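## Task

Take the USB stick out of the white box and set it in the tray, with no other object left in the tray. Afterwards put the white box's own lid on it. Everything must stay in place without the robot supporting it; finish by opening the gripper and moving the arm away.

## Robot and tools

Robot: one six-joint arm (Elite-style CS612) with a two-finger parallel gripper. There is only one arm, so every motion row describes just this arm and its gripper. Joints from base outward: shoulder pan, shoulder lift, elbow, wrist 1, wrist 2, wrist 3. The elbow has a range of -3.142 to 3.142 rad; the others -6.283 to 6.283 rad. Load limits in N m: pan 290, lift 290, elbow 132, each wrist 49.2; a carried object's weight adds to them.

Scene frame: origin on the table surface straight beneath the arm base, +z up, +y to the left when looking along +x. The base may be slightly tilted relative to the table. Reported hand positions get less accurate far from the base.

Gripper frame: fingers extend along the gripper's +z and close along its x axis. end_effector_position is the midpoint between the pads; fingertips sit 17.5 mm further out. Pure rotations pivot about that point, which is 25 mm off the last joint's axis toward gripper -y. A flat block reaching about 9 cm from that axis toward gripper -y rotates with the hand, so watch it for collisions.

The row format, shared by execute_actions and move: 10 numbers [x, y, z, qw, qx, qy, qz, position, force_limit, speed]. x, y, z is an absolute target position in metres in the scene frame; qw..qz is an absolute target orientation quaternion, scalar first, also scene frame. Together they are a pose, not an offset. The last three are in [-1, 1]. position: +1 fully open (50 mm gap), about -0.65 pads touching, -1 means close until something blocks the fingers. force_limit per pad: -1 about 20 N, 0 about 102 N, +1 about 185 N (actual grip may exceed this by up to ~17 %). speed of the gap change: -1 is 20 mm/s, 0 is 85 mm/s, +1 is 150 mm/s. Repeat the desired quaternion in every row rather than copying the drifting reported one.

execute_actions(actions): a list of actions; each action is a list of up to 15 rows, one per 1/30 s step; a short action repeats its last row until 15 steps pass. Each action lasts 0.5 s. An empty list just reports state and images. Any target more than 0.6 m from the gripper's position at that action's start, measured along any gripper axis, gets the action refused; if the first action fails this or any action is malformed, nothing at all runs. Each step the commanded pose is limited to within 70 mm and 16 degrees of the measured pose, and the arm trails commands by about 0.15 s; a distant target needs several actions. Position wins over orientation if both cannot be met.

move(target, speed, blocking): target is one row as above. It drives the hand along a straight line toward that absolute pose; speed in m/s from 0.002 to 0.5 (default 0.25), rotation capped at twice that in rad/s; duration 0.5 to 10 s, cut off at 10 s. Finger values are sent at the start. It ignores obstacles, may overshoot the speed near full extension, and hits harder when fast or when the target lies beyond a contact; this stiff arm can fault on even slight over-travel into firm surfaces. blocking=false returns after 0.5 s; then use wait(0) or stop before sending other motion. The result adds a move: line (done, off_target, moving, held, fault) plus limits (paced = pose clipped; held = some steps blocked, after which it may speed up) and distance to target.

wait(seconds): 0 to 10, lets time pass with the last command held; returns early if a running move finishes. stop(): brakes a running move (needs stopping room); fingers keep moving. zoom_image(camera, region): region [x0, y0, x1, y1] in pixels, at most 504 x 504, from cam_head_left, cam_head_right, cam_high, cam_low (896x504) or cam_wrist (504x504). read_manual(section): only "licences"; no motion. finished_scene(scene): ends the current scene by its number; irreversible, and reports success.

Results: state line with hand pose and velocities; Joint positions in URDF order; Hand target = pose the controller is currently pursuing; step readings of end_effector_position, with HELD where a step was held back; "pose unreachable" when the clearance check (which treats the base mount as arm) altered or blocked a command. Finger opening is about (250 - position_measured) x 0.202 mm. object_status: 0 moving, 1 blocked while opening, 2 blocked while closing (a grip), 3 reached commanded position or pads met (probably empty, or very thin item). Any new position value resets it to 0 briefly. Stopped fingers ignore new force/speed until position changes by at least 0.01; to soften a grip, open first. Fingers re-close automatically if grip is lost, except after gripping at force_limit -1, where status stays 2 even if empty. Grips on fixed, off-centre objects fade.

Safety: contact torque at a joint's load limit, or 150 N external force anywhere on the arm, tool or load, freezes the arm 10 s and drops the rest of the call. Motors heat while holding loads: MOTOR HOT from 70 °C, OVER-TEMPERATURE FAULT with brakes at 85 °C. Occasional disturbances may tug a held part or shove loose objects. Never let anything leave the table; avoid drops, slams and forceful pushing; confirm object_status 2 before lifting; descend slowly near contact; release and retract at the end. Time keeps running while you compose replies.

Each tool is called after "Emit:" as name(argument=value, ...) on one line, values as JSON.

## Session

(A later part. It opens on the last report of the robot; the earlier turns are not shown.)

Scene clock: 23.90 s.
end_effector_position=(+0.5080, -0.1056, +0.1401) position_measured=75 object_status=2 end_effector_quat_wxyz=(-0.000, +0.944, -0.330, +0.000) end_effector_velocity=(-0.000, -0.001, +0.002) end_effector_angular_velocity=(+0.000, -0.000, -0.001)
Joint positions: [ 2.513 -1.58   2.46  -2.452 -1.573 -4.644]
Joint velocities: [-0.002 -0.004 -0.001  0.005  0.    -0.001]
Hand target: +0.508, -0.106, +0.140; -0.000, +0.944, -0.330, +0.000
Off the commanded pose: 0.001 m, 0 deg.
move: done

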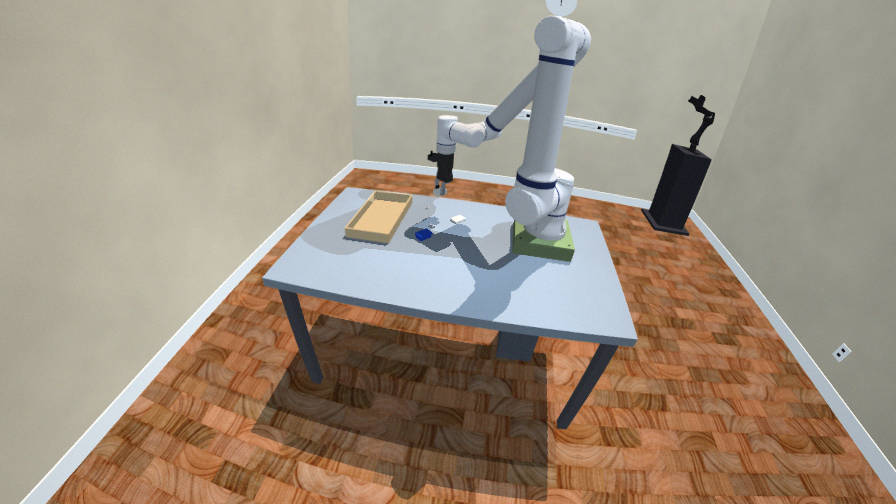

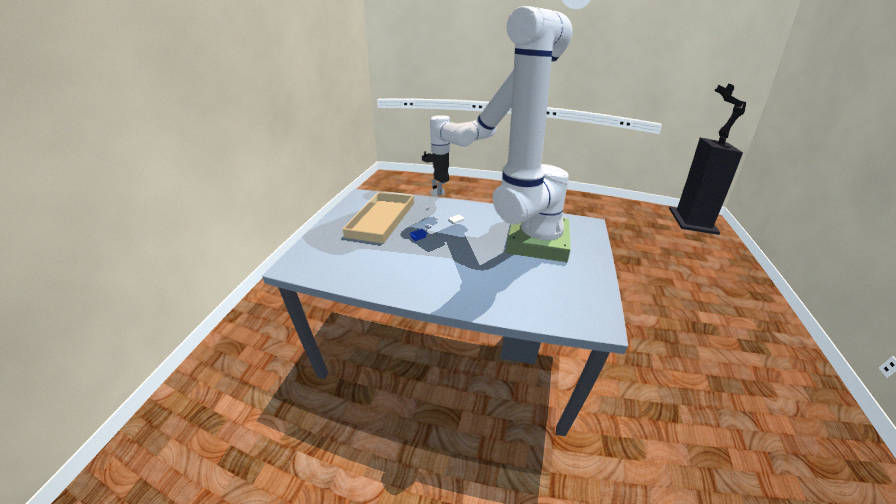

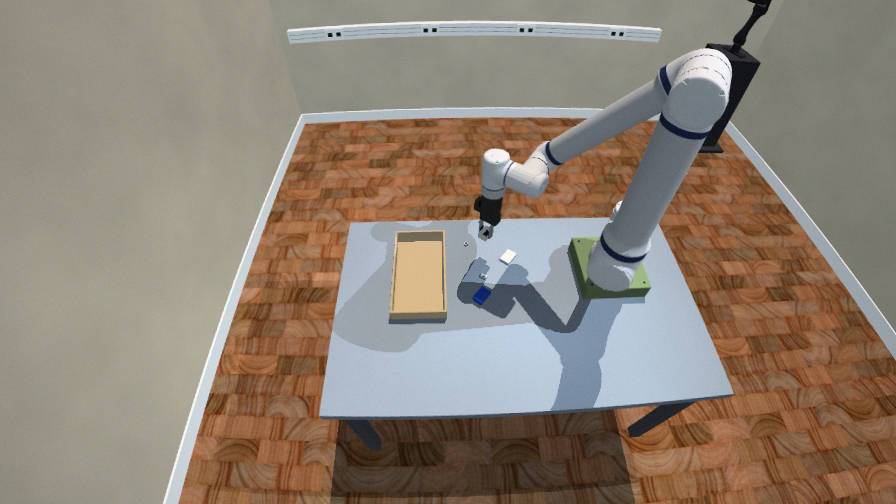

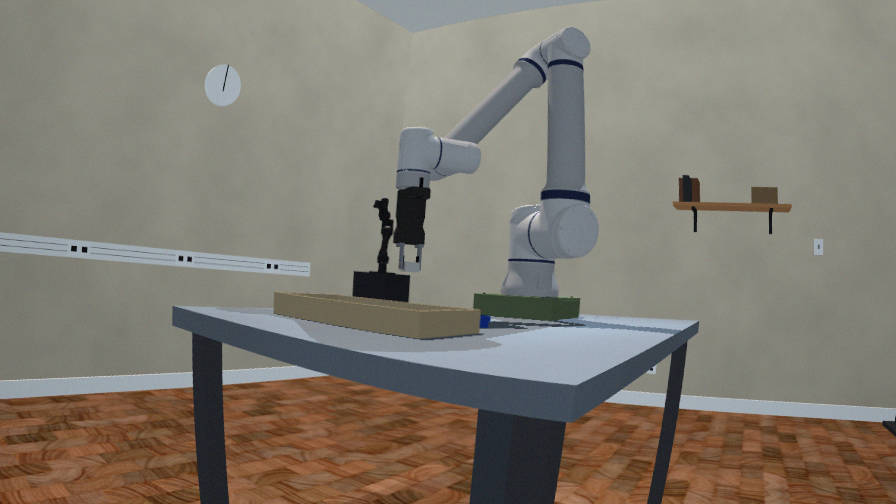

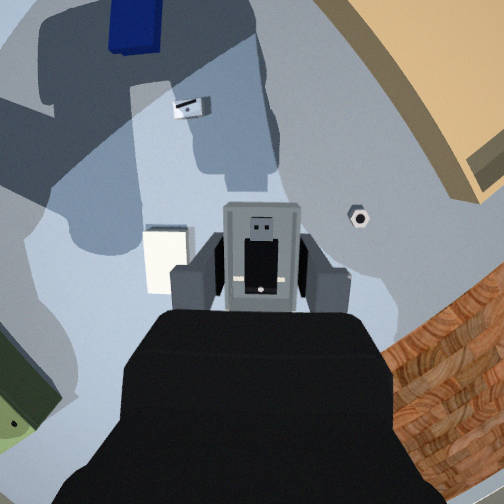

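Emit:
move(target=[0.5084,-0.106,0.026,0,0.944,-0.33,0,-1,-0.7,0], speed=0.06)

Emit:
move(target=[0.5084,-0.106,0.026,0,0.944,-0.33,0,1,-0.7,0])

Emit:
move(target=[0.5084,-0.106,0.034,0,0.944,-0.33,0,1,-0.7,0])

Emit:
move(target=[0.5084,-0.106,0.025,0.436,0.837,-0.293,-0.152,1,-0.7,0], speed=0.12)

Emit:
move(target=[0.5084,-0.106,0.025,0.436,0.837,-0.293,-0.152,-1,-0.7,0])

Emit:
move(target=[0.5084,-0.106,0.12,0.436,0.837,-0.293,-0.152,-1,-0.7,0], speed=0.1)

Emit:
move(target=[0.77,0.1,0.12,0,1,0,0,-1,-0.7,0], speed=0.15)

Scene clock: 29.93 s.
end_effector_position=(+0.5088, -0.1063, +0.0259) position_measured=75 object_status=2 end_effector_quat_wxyz=(+0.000, +0.944, -0.330, -0.000) end_effector_velocity=(+0.000, +0.000, -0.002) end_effector_angular_velocity=(-0.001, +0.000, +0.001)
Joint positions: [ 2.512 -1.313  2.522 -2.781 -1.573 -4.644]
Joint velocities: [ 0.001  0.004  0.    -0.005 -0.    -0.   ]
Hand target: +0.509, -0.106, +0.026; +0.000, +0.944, -0.330, -0.000
Off the commanded pose: 0.001 m, 0 deg.
move: done

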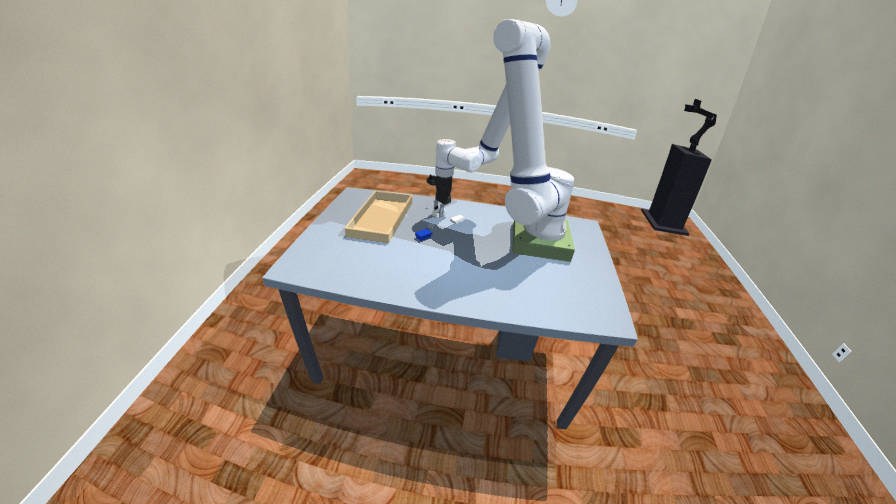

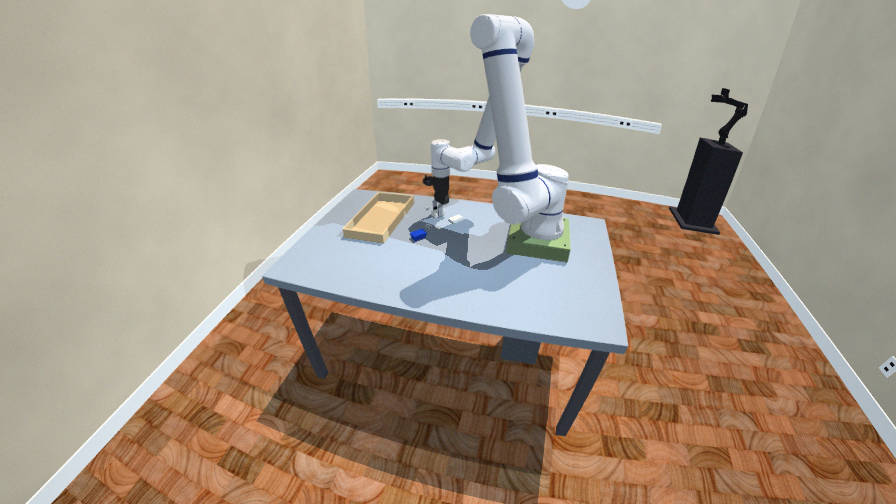

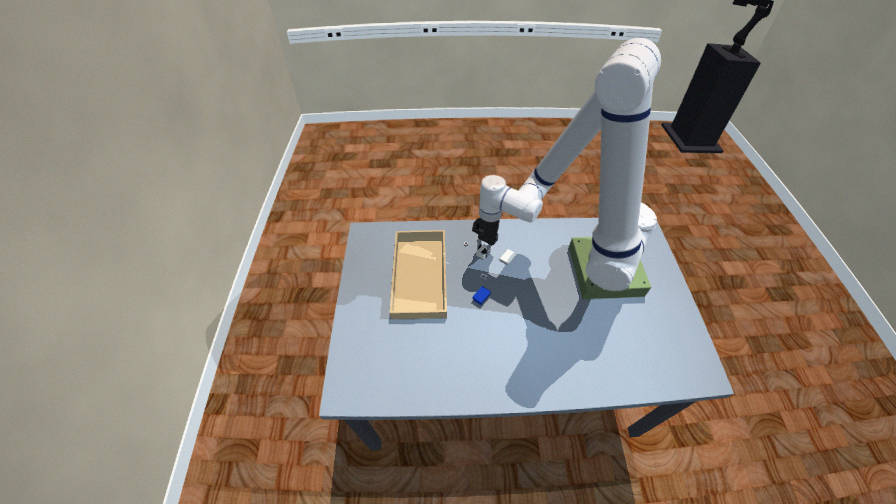

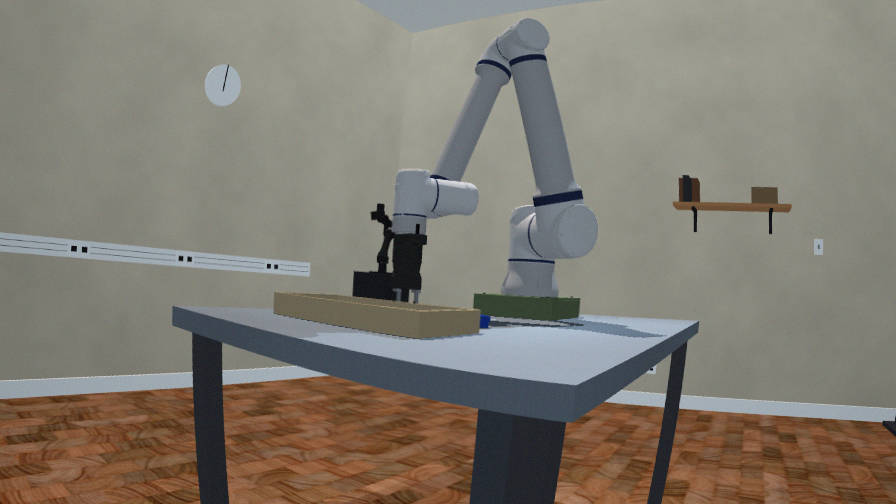

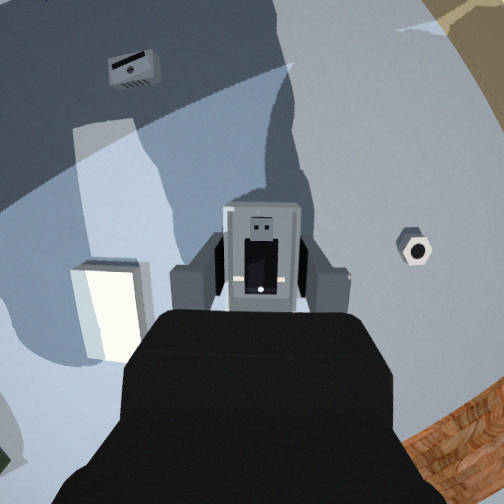

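Scene clock: 30.63 s.
end_effector_position=(+0.5084, -0.1060, +0.0260) position_measured=3 object_status=3 end_effector_quat_wxyz=(+0.000, +0.944, -0.330, -0.000) end_effector_velocity=(-0.000, +0.000, +0.000) end_effector_angular_velocity=(+0.001, +0.000, -0.000)
Joint positions: [ 2.512 -1.314  2.523 -2.781 -1.573 -4.644]
Joint velocities: [-0.    -0.001  0.     0.001  0.    -0.   ]
Hand target: +0.508, -0.106, +0.026; -0.000, +0.944, -0.330, +0.000
Off the commanded pose: 0.000 m, 0 deg.
move: done

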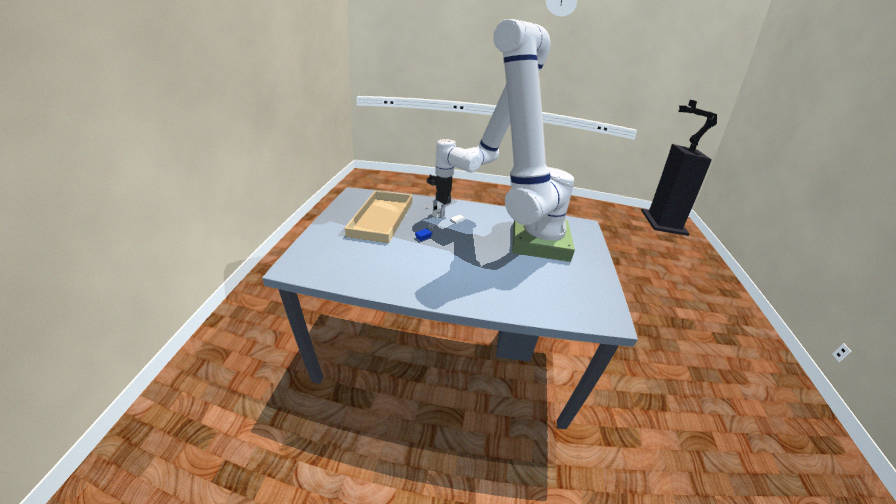

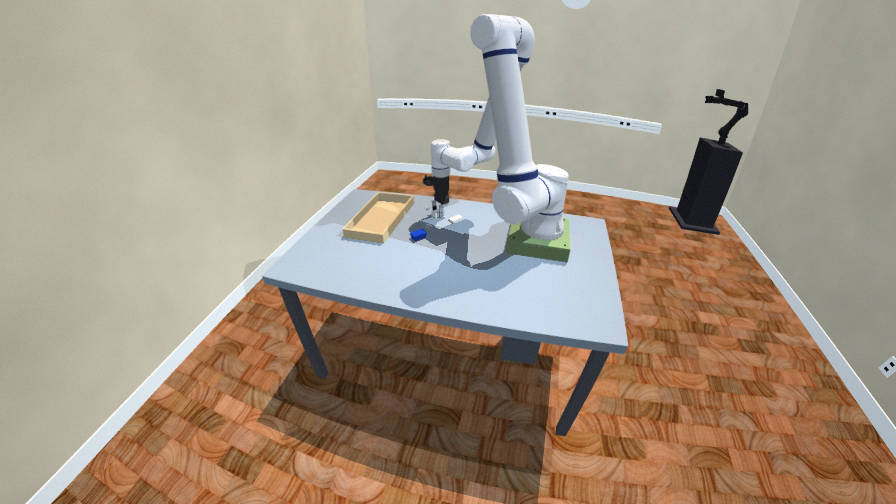

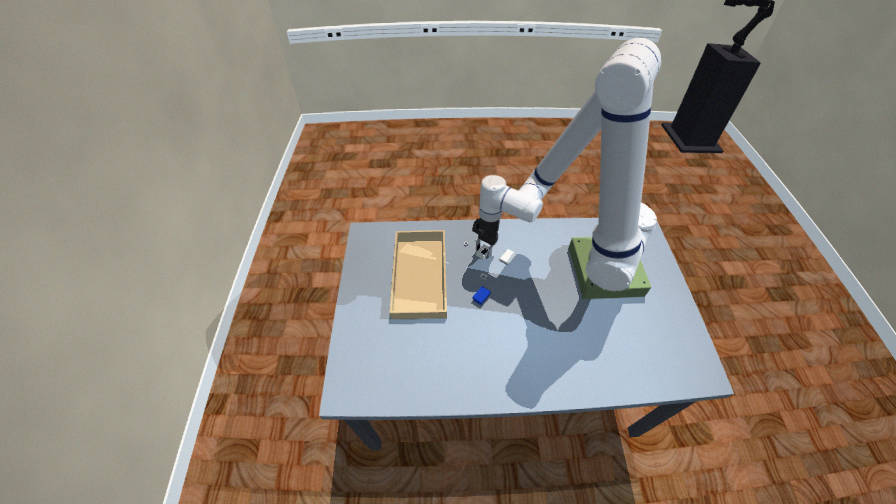

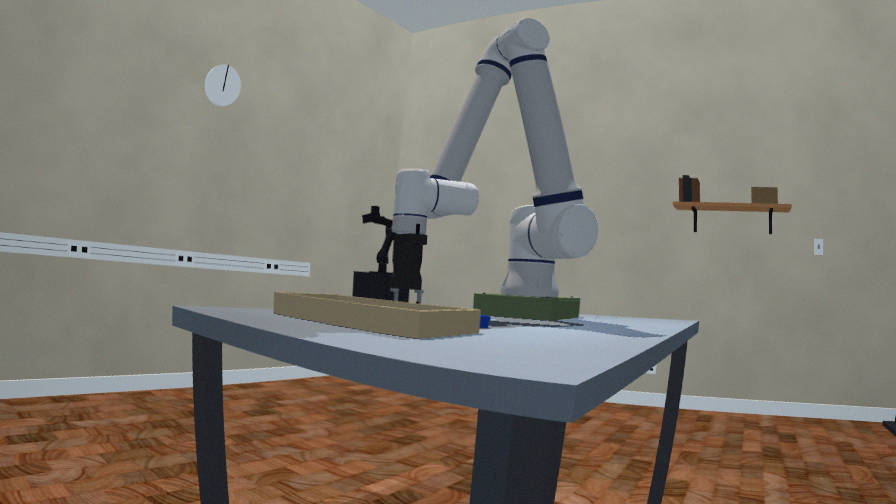

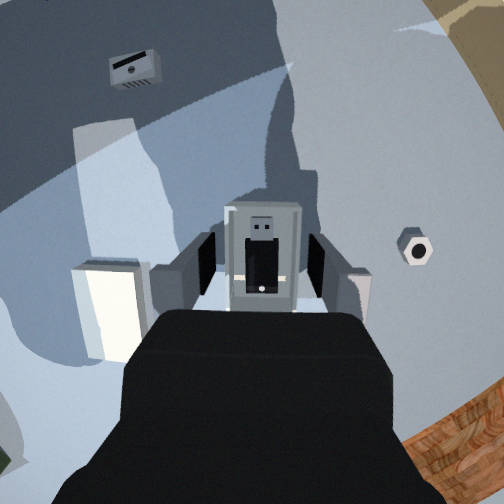

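Scene clock: 31.33 s.
end_effector_position=(+0.5084, -0.1060, +0.0339) position_measured=3 object_status=3 end_effector_quat_wxyz=(+0.000, +0.944, -0.330, -0.000) end_effector_velocity=(-0.001, +0.000, +0.001) end_effector_angular_velocity=(-0.000, +0.001, +0.001)
Joint positions: [ 2.512 -1.334  2.52  -2.758 -1.573 -4.644]
Joint velocities: [-0.    -0.004  0.     0.004 -0.001 -0.001]
Hand target: +0.508, -0.106, +0.034; -0.000, +0.944, -0.330, +0.000
Off the commanded pose: 0.000 m, 0 deg.
move: done

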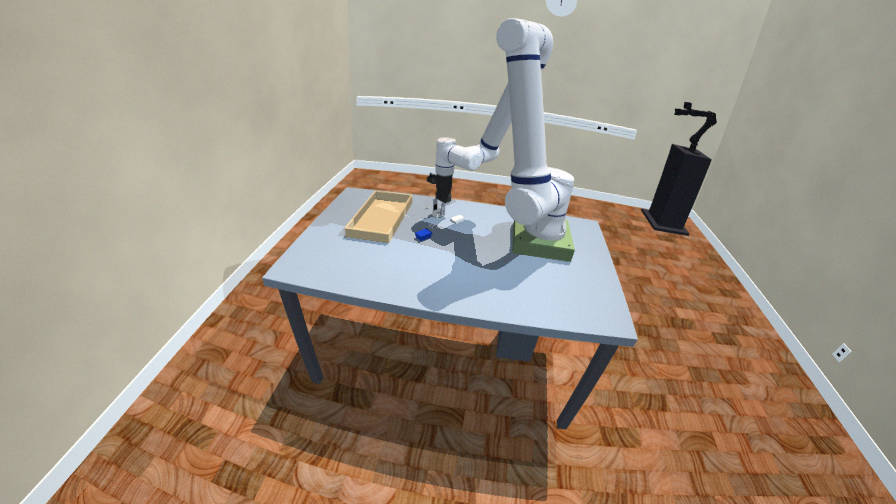

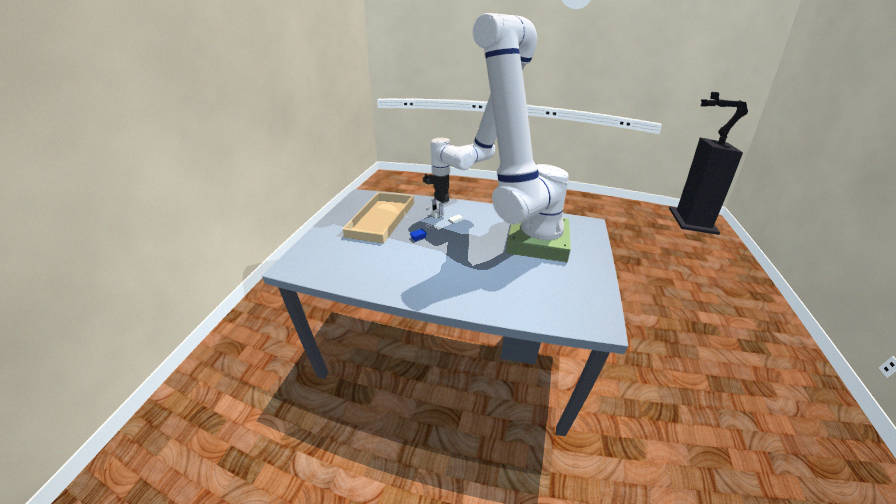

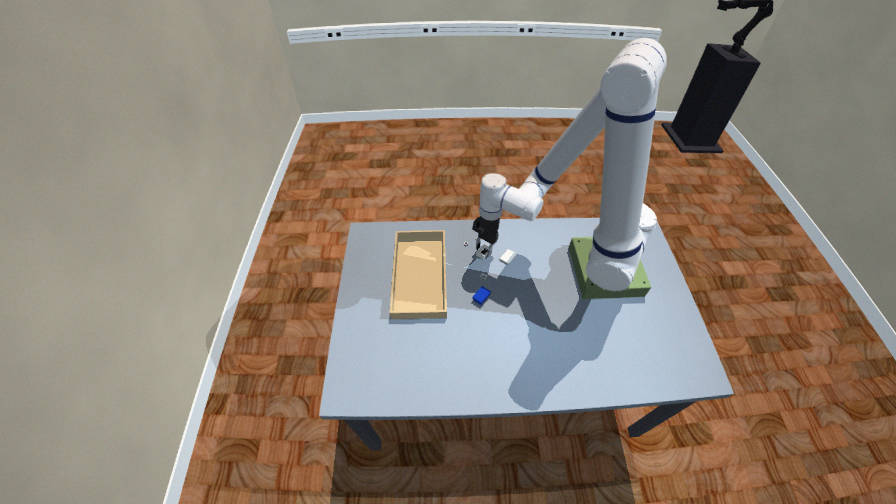

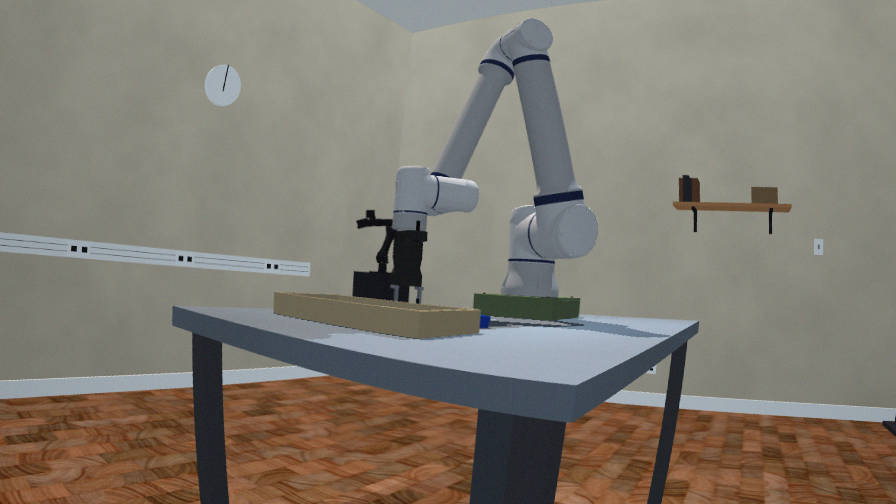

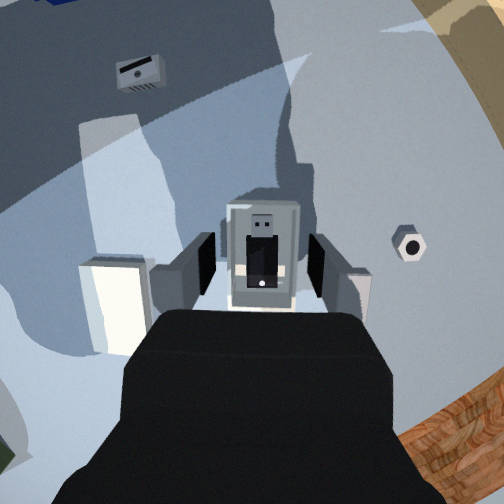

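Scene clock: 35.70 s.
end_effector_position=(+0.5087, -0.1049, +0.0247) position_measured=3 object_status=3 end_effector_quat_wxyz=(+0.434, +0.838, -0.293, -0.153) end_effector_velocity=(+0.000, -0.001, -0.000) end_effector_angular_velocity=(-0.007, +0.005, -0.003)
Joint positions: [ 2.951 -1.075  2.213 -2.102 -2.367 -3.942]
Joint velocities: [ 0.001  0.004 -0.004  0.012 -0.005  0.011]
Hand target: +0.509, -0.105, +0.025; +0.434, +0.838, -0.293, -0.153
Off the commanded pose: 0.001 m, 0 deg.
move: done

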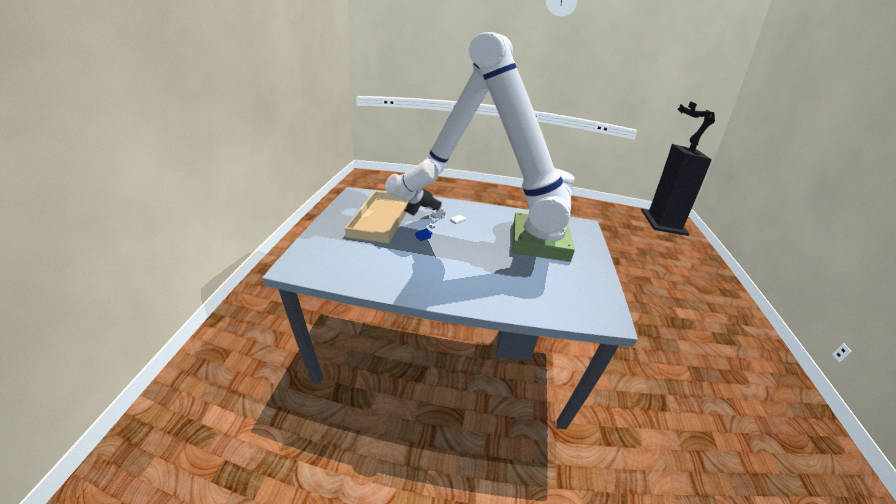

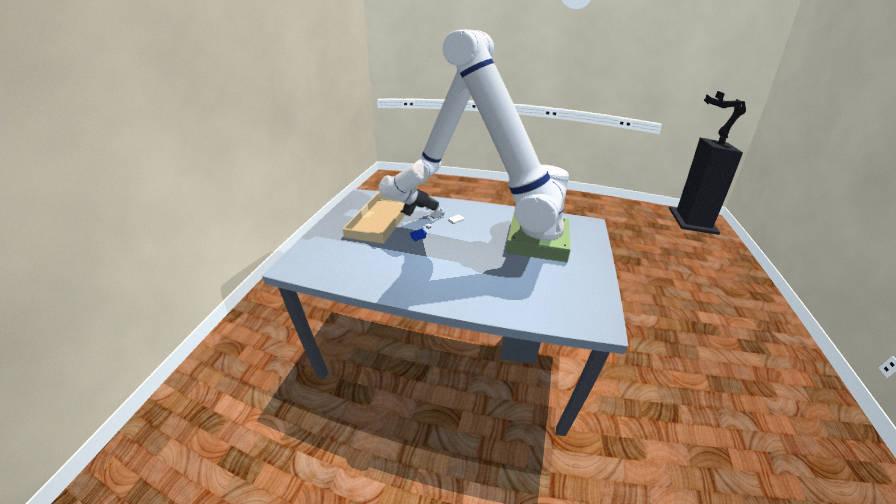

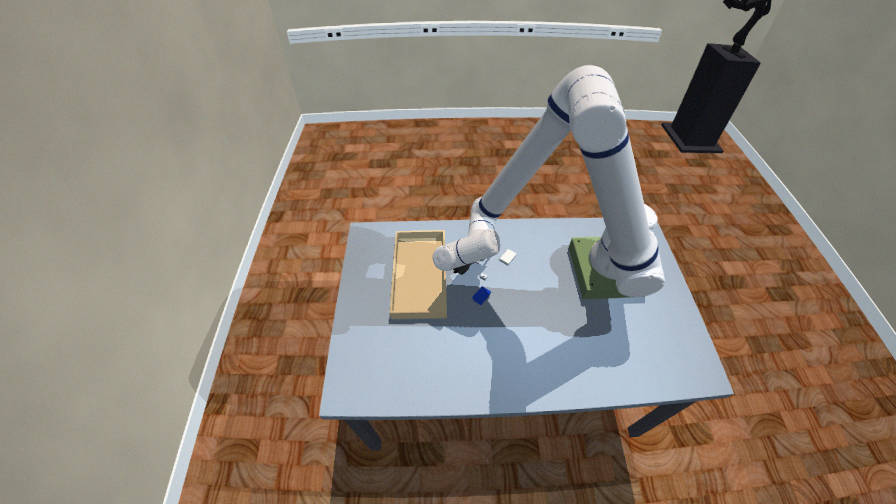

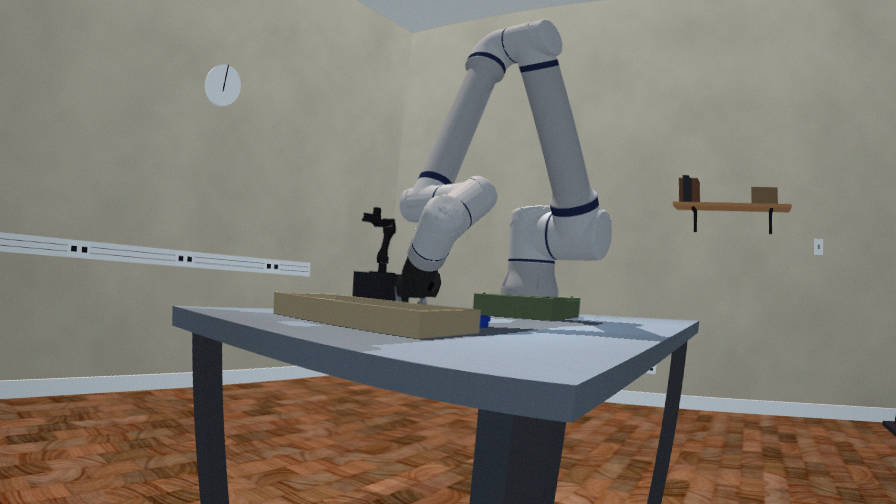

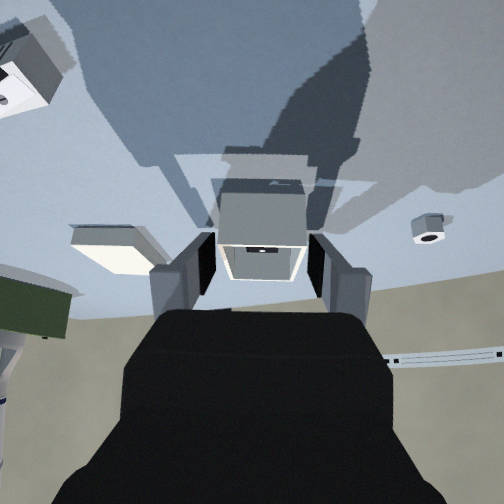

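Scene clock: 36.40 s.
end_effector_position=(+0.5084, -0.1060, +0.0250) position_measured=75 object_status=2 end_effector_quat_wxyz=(+0.436, +0.837, -0.293, -0.152) end_effector_velocity=(+0.000, -0.001, +0.000) end_effector_angular_velocity=(-0.002, -0.000, -0.000)
Joint positions: [ 2.95  -1.074  2.214 -2.103 -2.372 -3.94 ]
Joint velocities: [-0.001 -0.    -0.     0.001 -0.001  0.001]
Hand target: +0.508, -0.106, +0.025; +0.436, +0.837, -0.293, -0.152
Off the commanded pose: 0.000 m, 0 deg.
move: done

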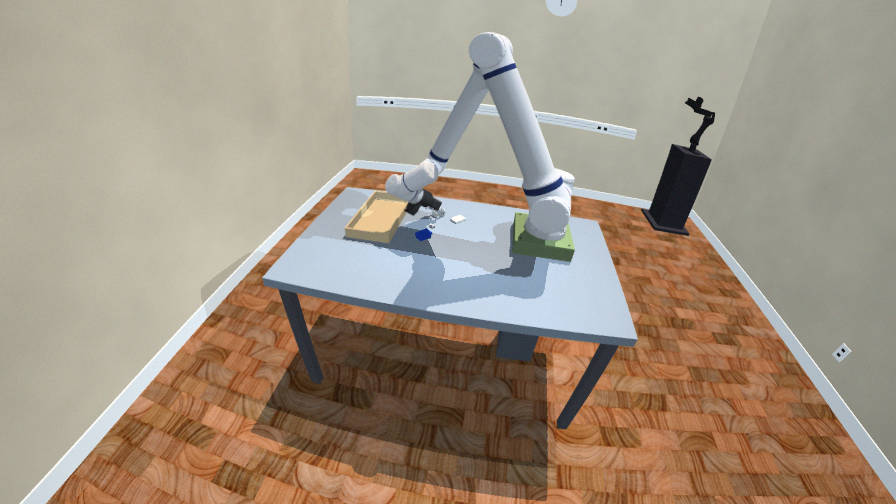

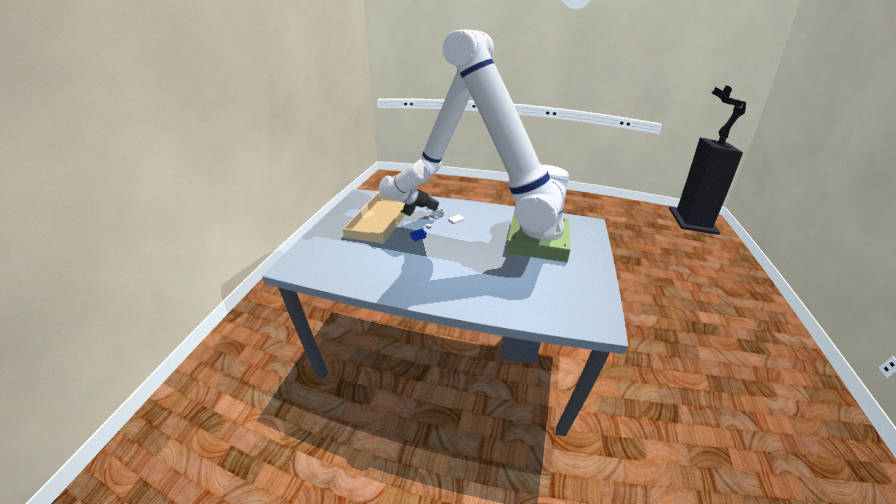

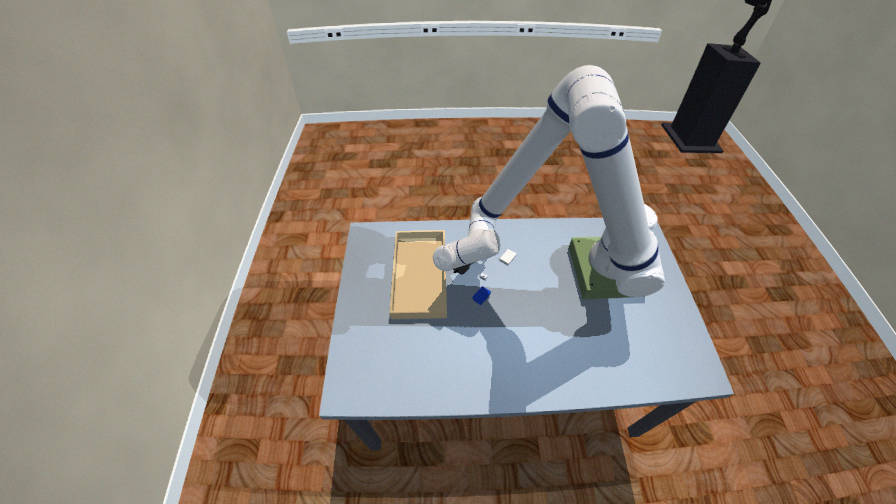

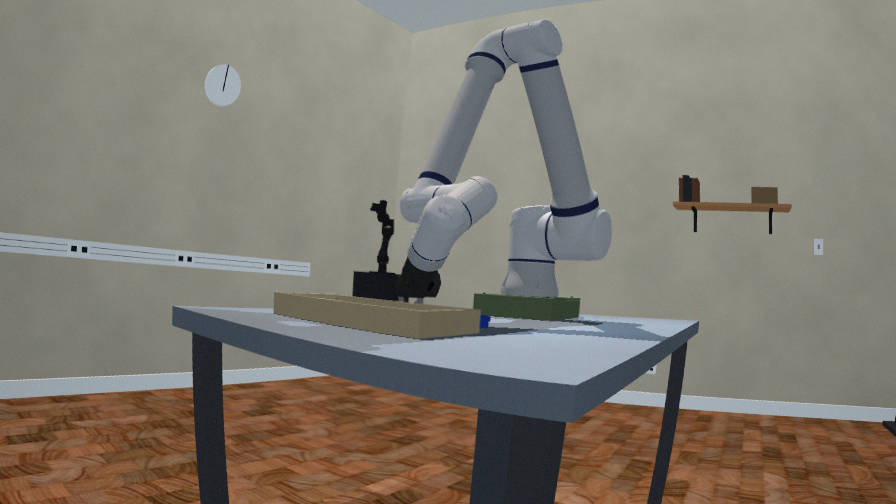

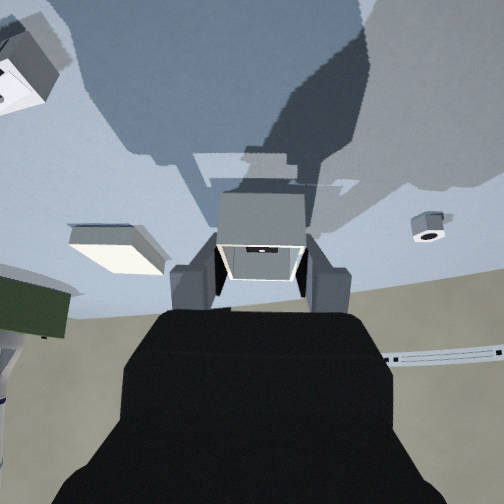

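Scene clock: 37.77 s.
end_effector_position=(+0.5080, -0.1059, +0.1200) position_measured=75 object_status=2 end_effector_quat_wxyz=(+0.436, +0.837, -0.293, -0.152) end_effector_velocity=(+0.000, +0.000, +0.002) end_effector_angular_velocity=(-0.000, -0.000, +0.000)
Joint positions: [ 2.951 -1.241  2.191 -1.914 -2.372 -3.94 ]
Joint velocities: [ 0.    -0.003 -0.001  0.004 -0.     0.   ]
Hand target: +0.508, -0.106, +0.120; +0.436, +0.837, -0.293, -0.152
Off the commanded pose: 0.000 m, 0 deg.
move: done

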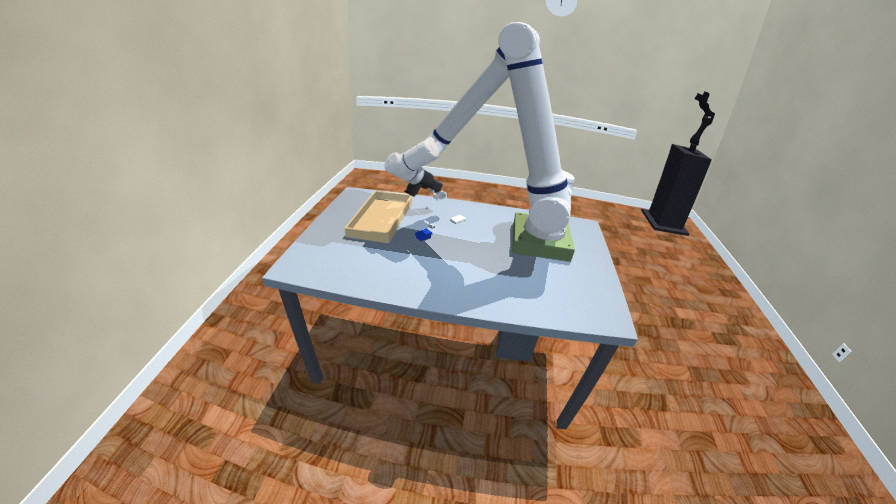

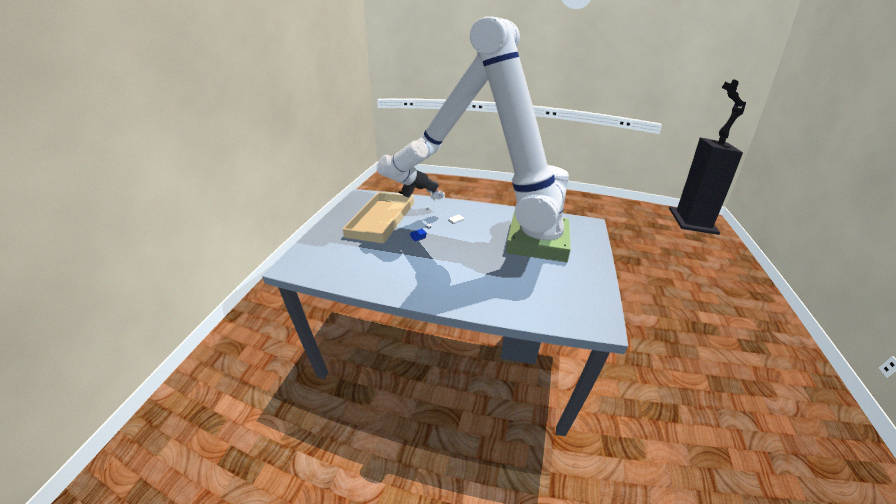

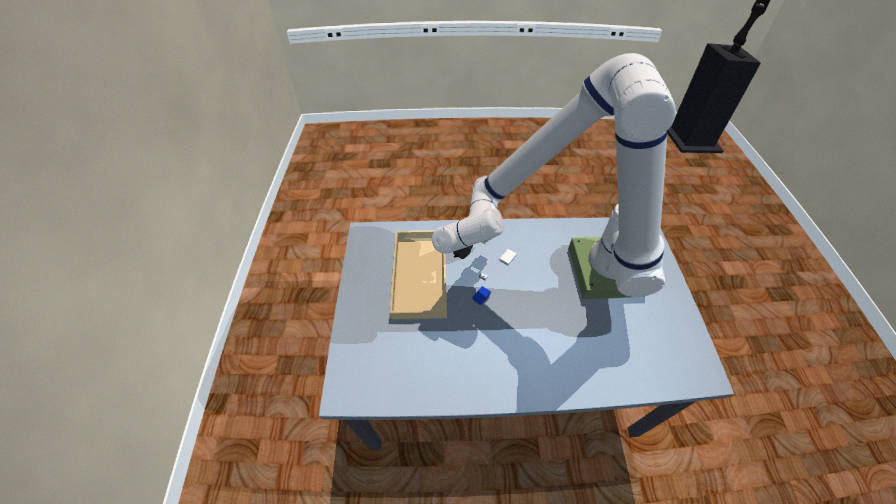

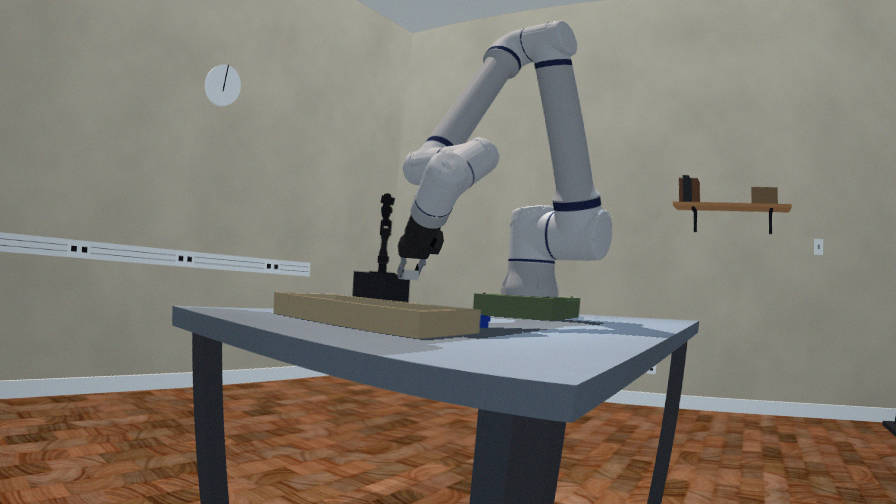

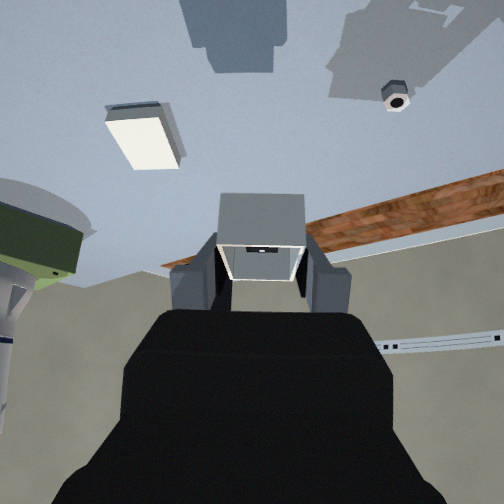

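Scene clock: 42.03 s.
end_effector_position=(+0.7706, +0.0991, +0.1214) position_measured=75 object_status=2 end_effector_quat_wxyz=(+0.001, +1.000, +0.000, +0.001) end_effector_velocity=(+0.002, +0.001, +0.000) end_effector_angular_velocity=(+0.006, -0.002, +0.004)
Joint positions: [ 2.983 -1.171  1.975 -2.377 -1.575 -4.847]
Joint velocities: [-0.     0.002 -0.003 -0.     0.006 -0.004]
Hand target: +0.771, +0.099, +0.121; +0.001, +1.000, +0.001, +0.001
Off the commanded pose: 0.002 m, 0 deg.
move: done

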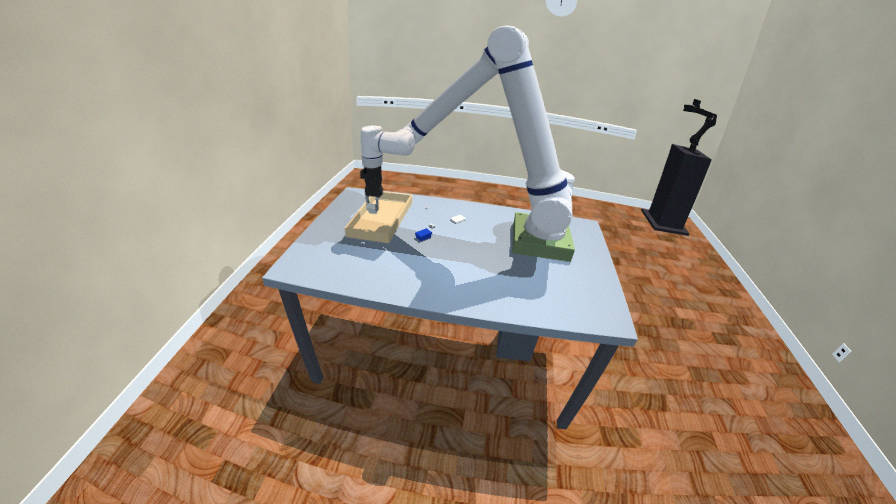

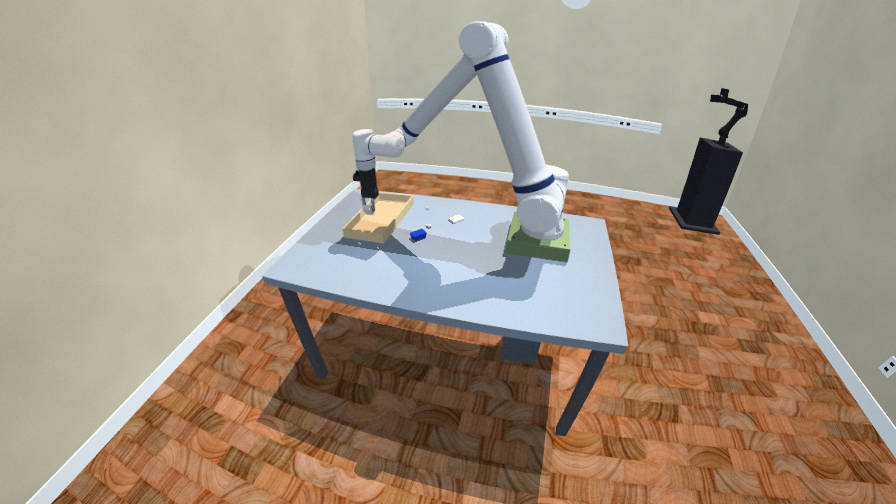

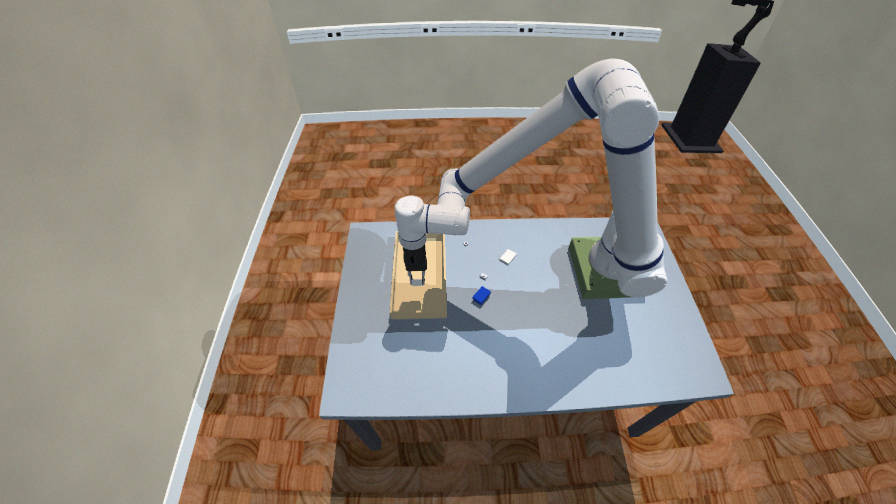

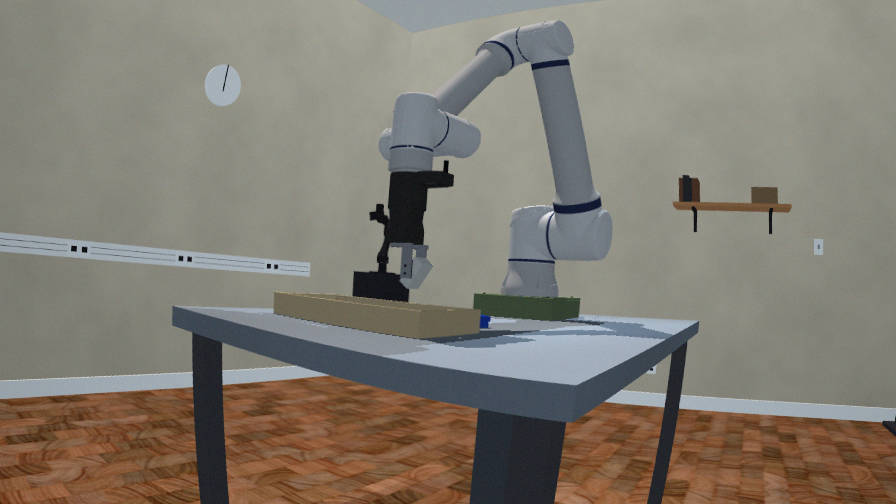

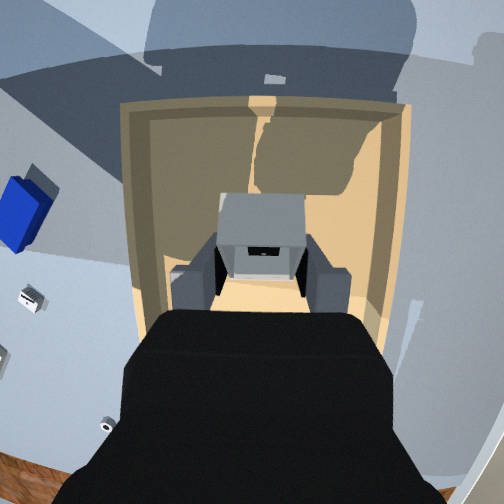

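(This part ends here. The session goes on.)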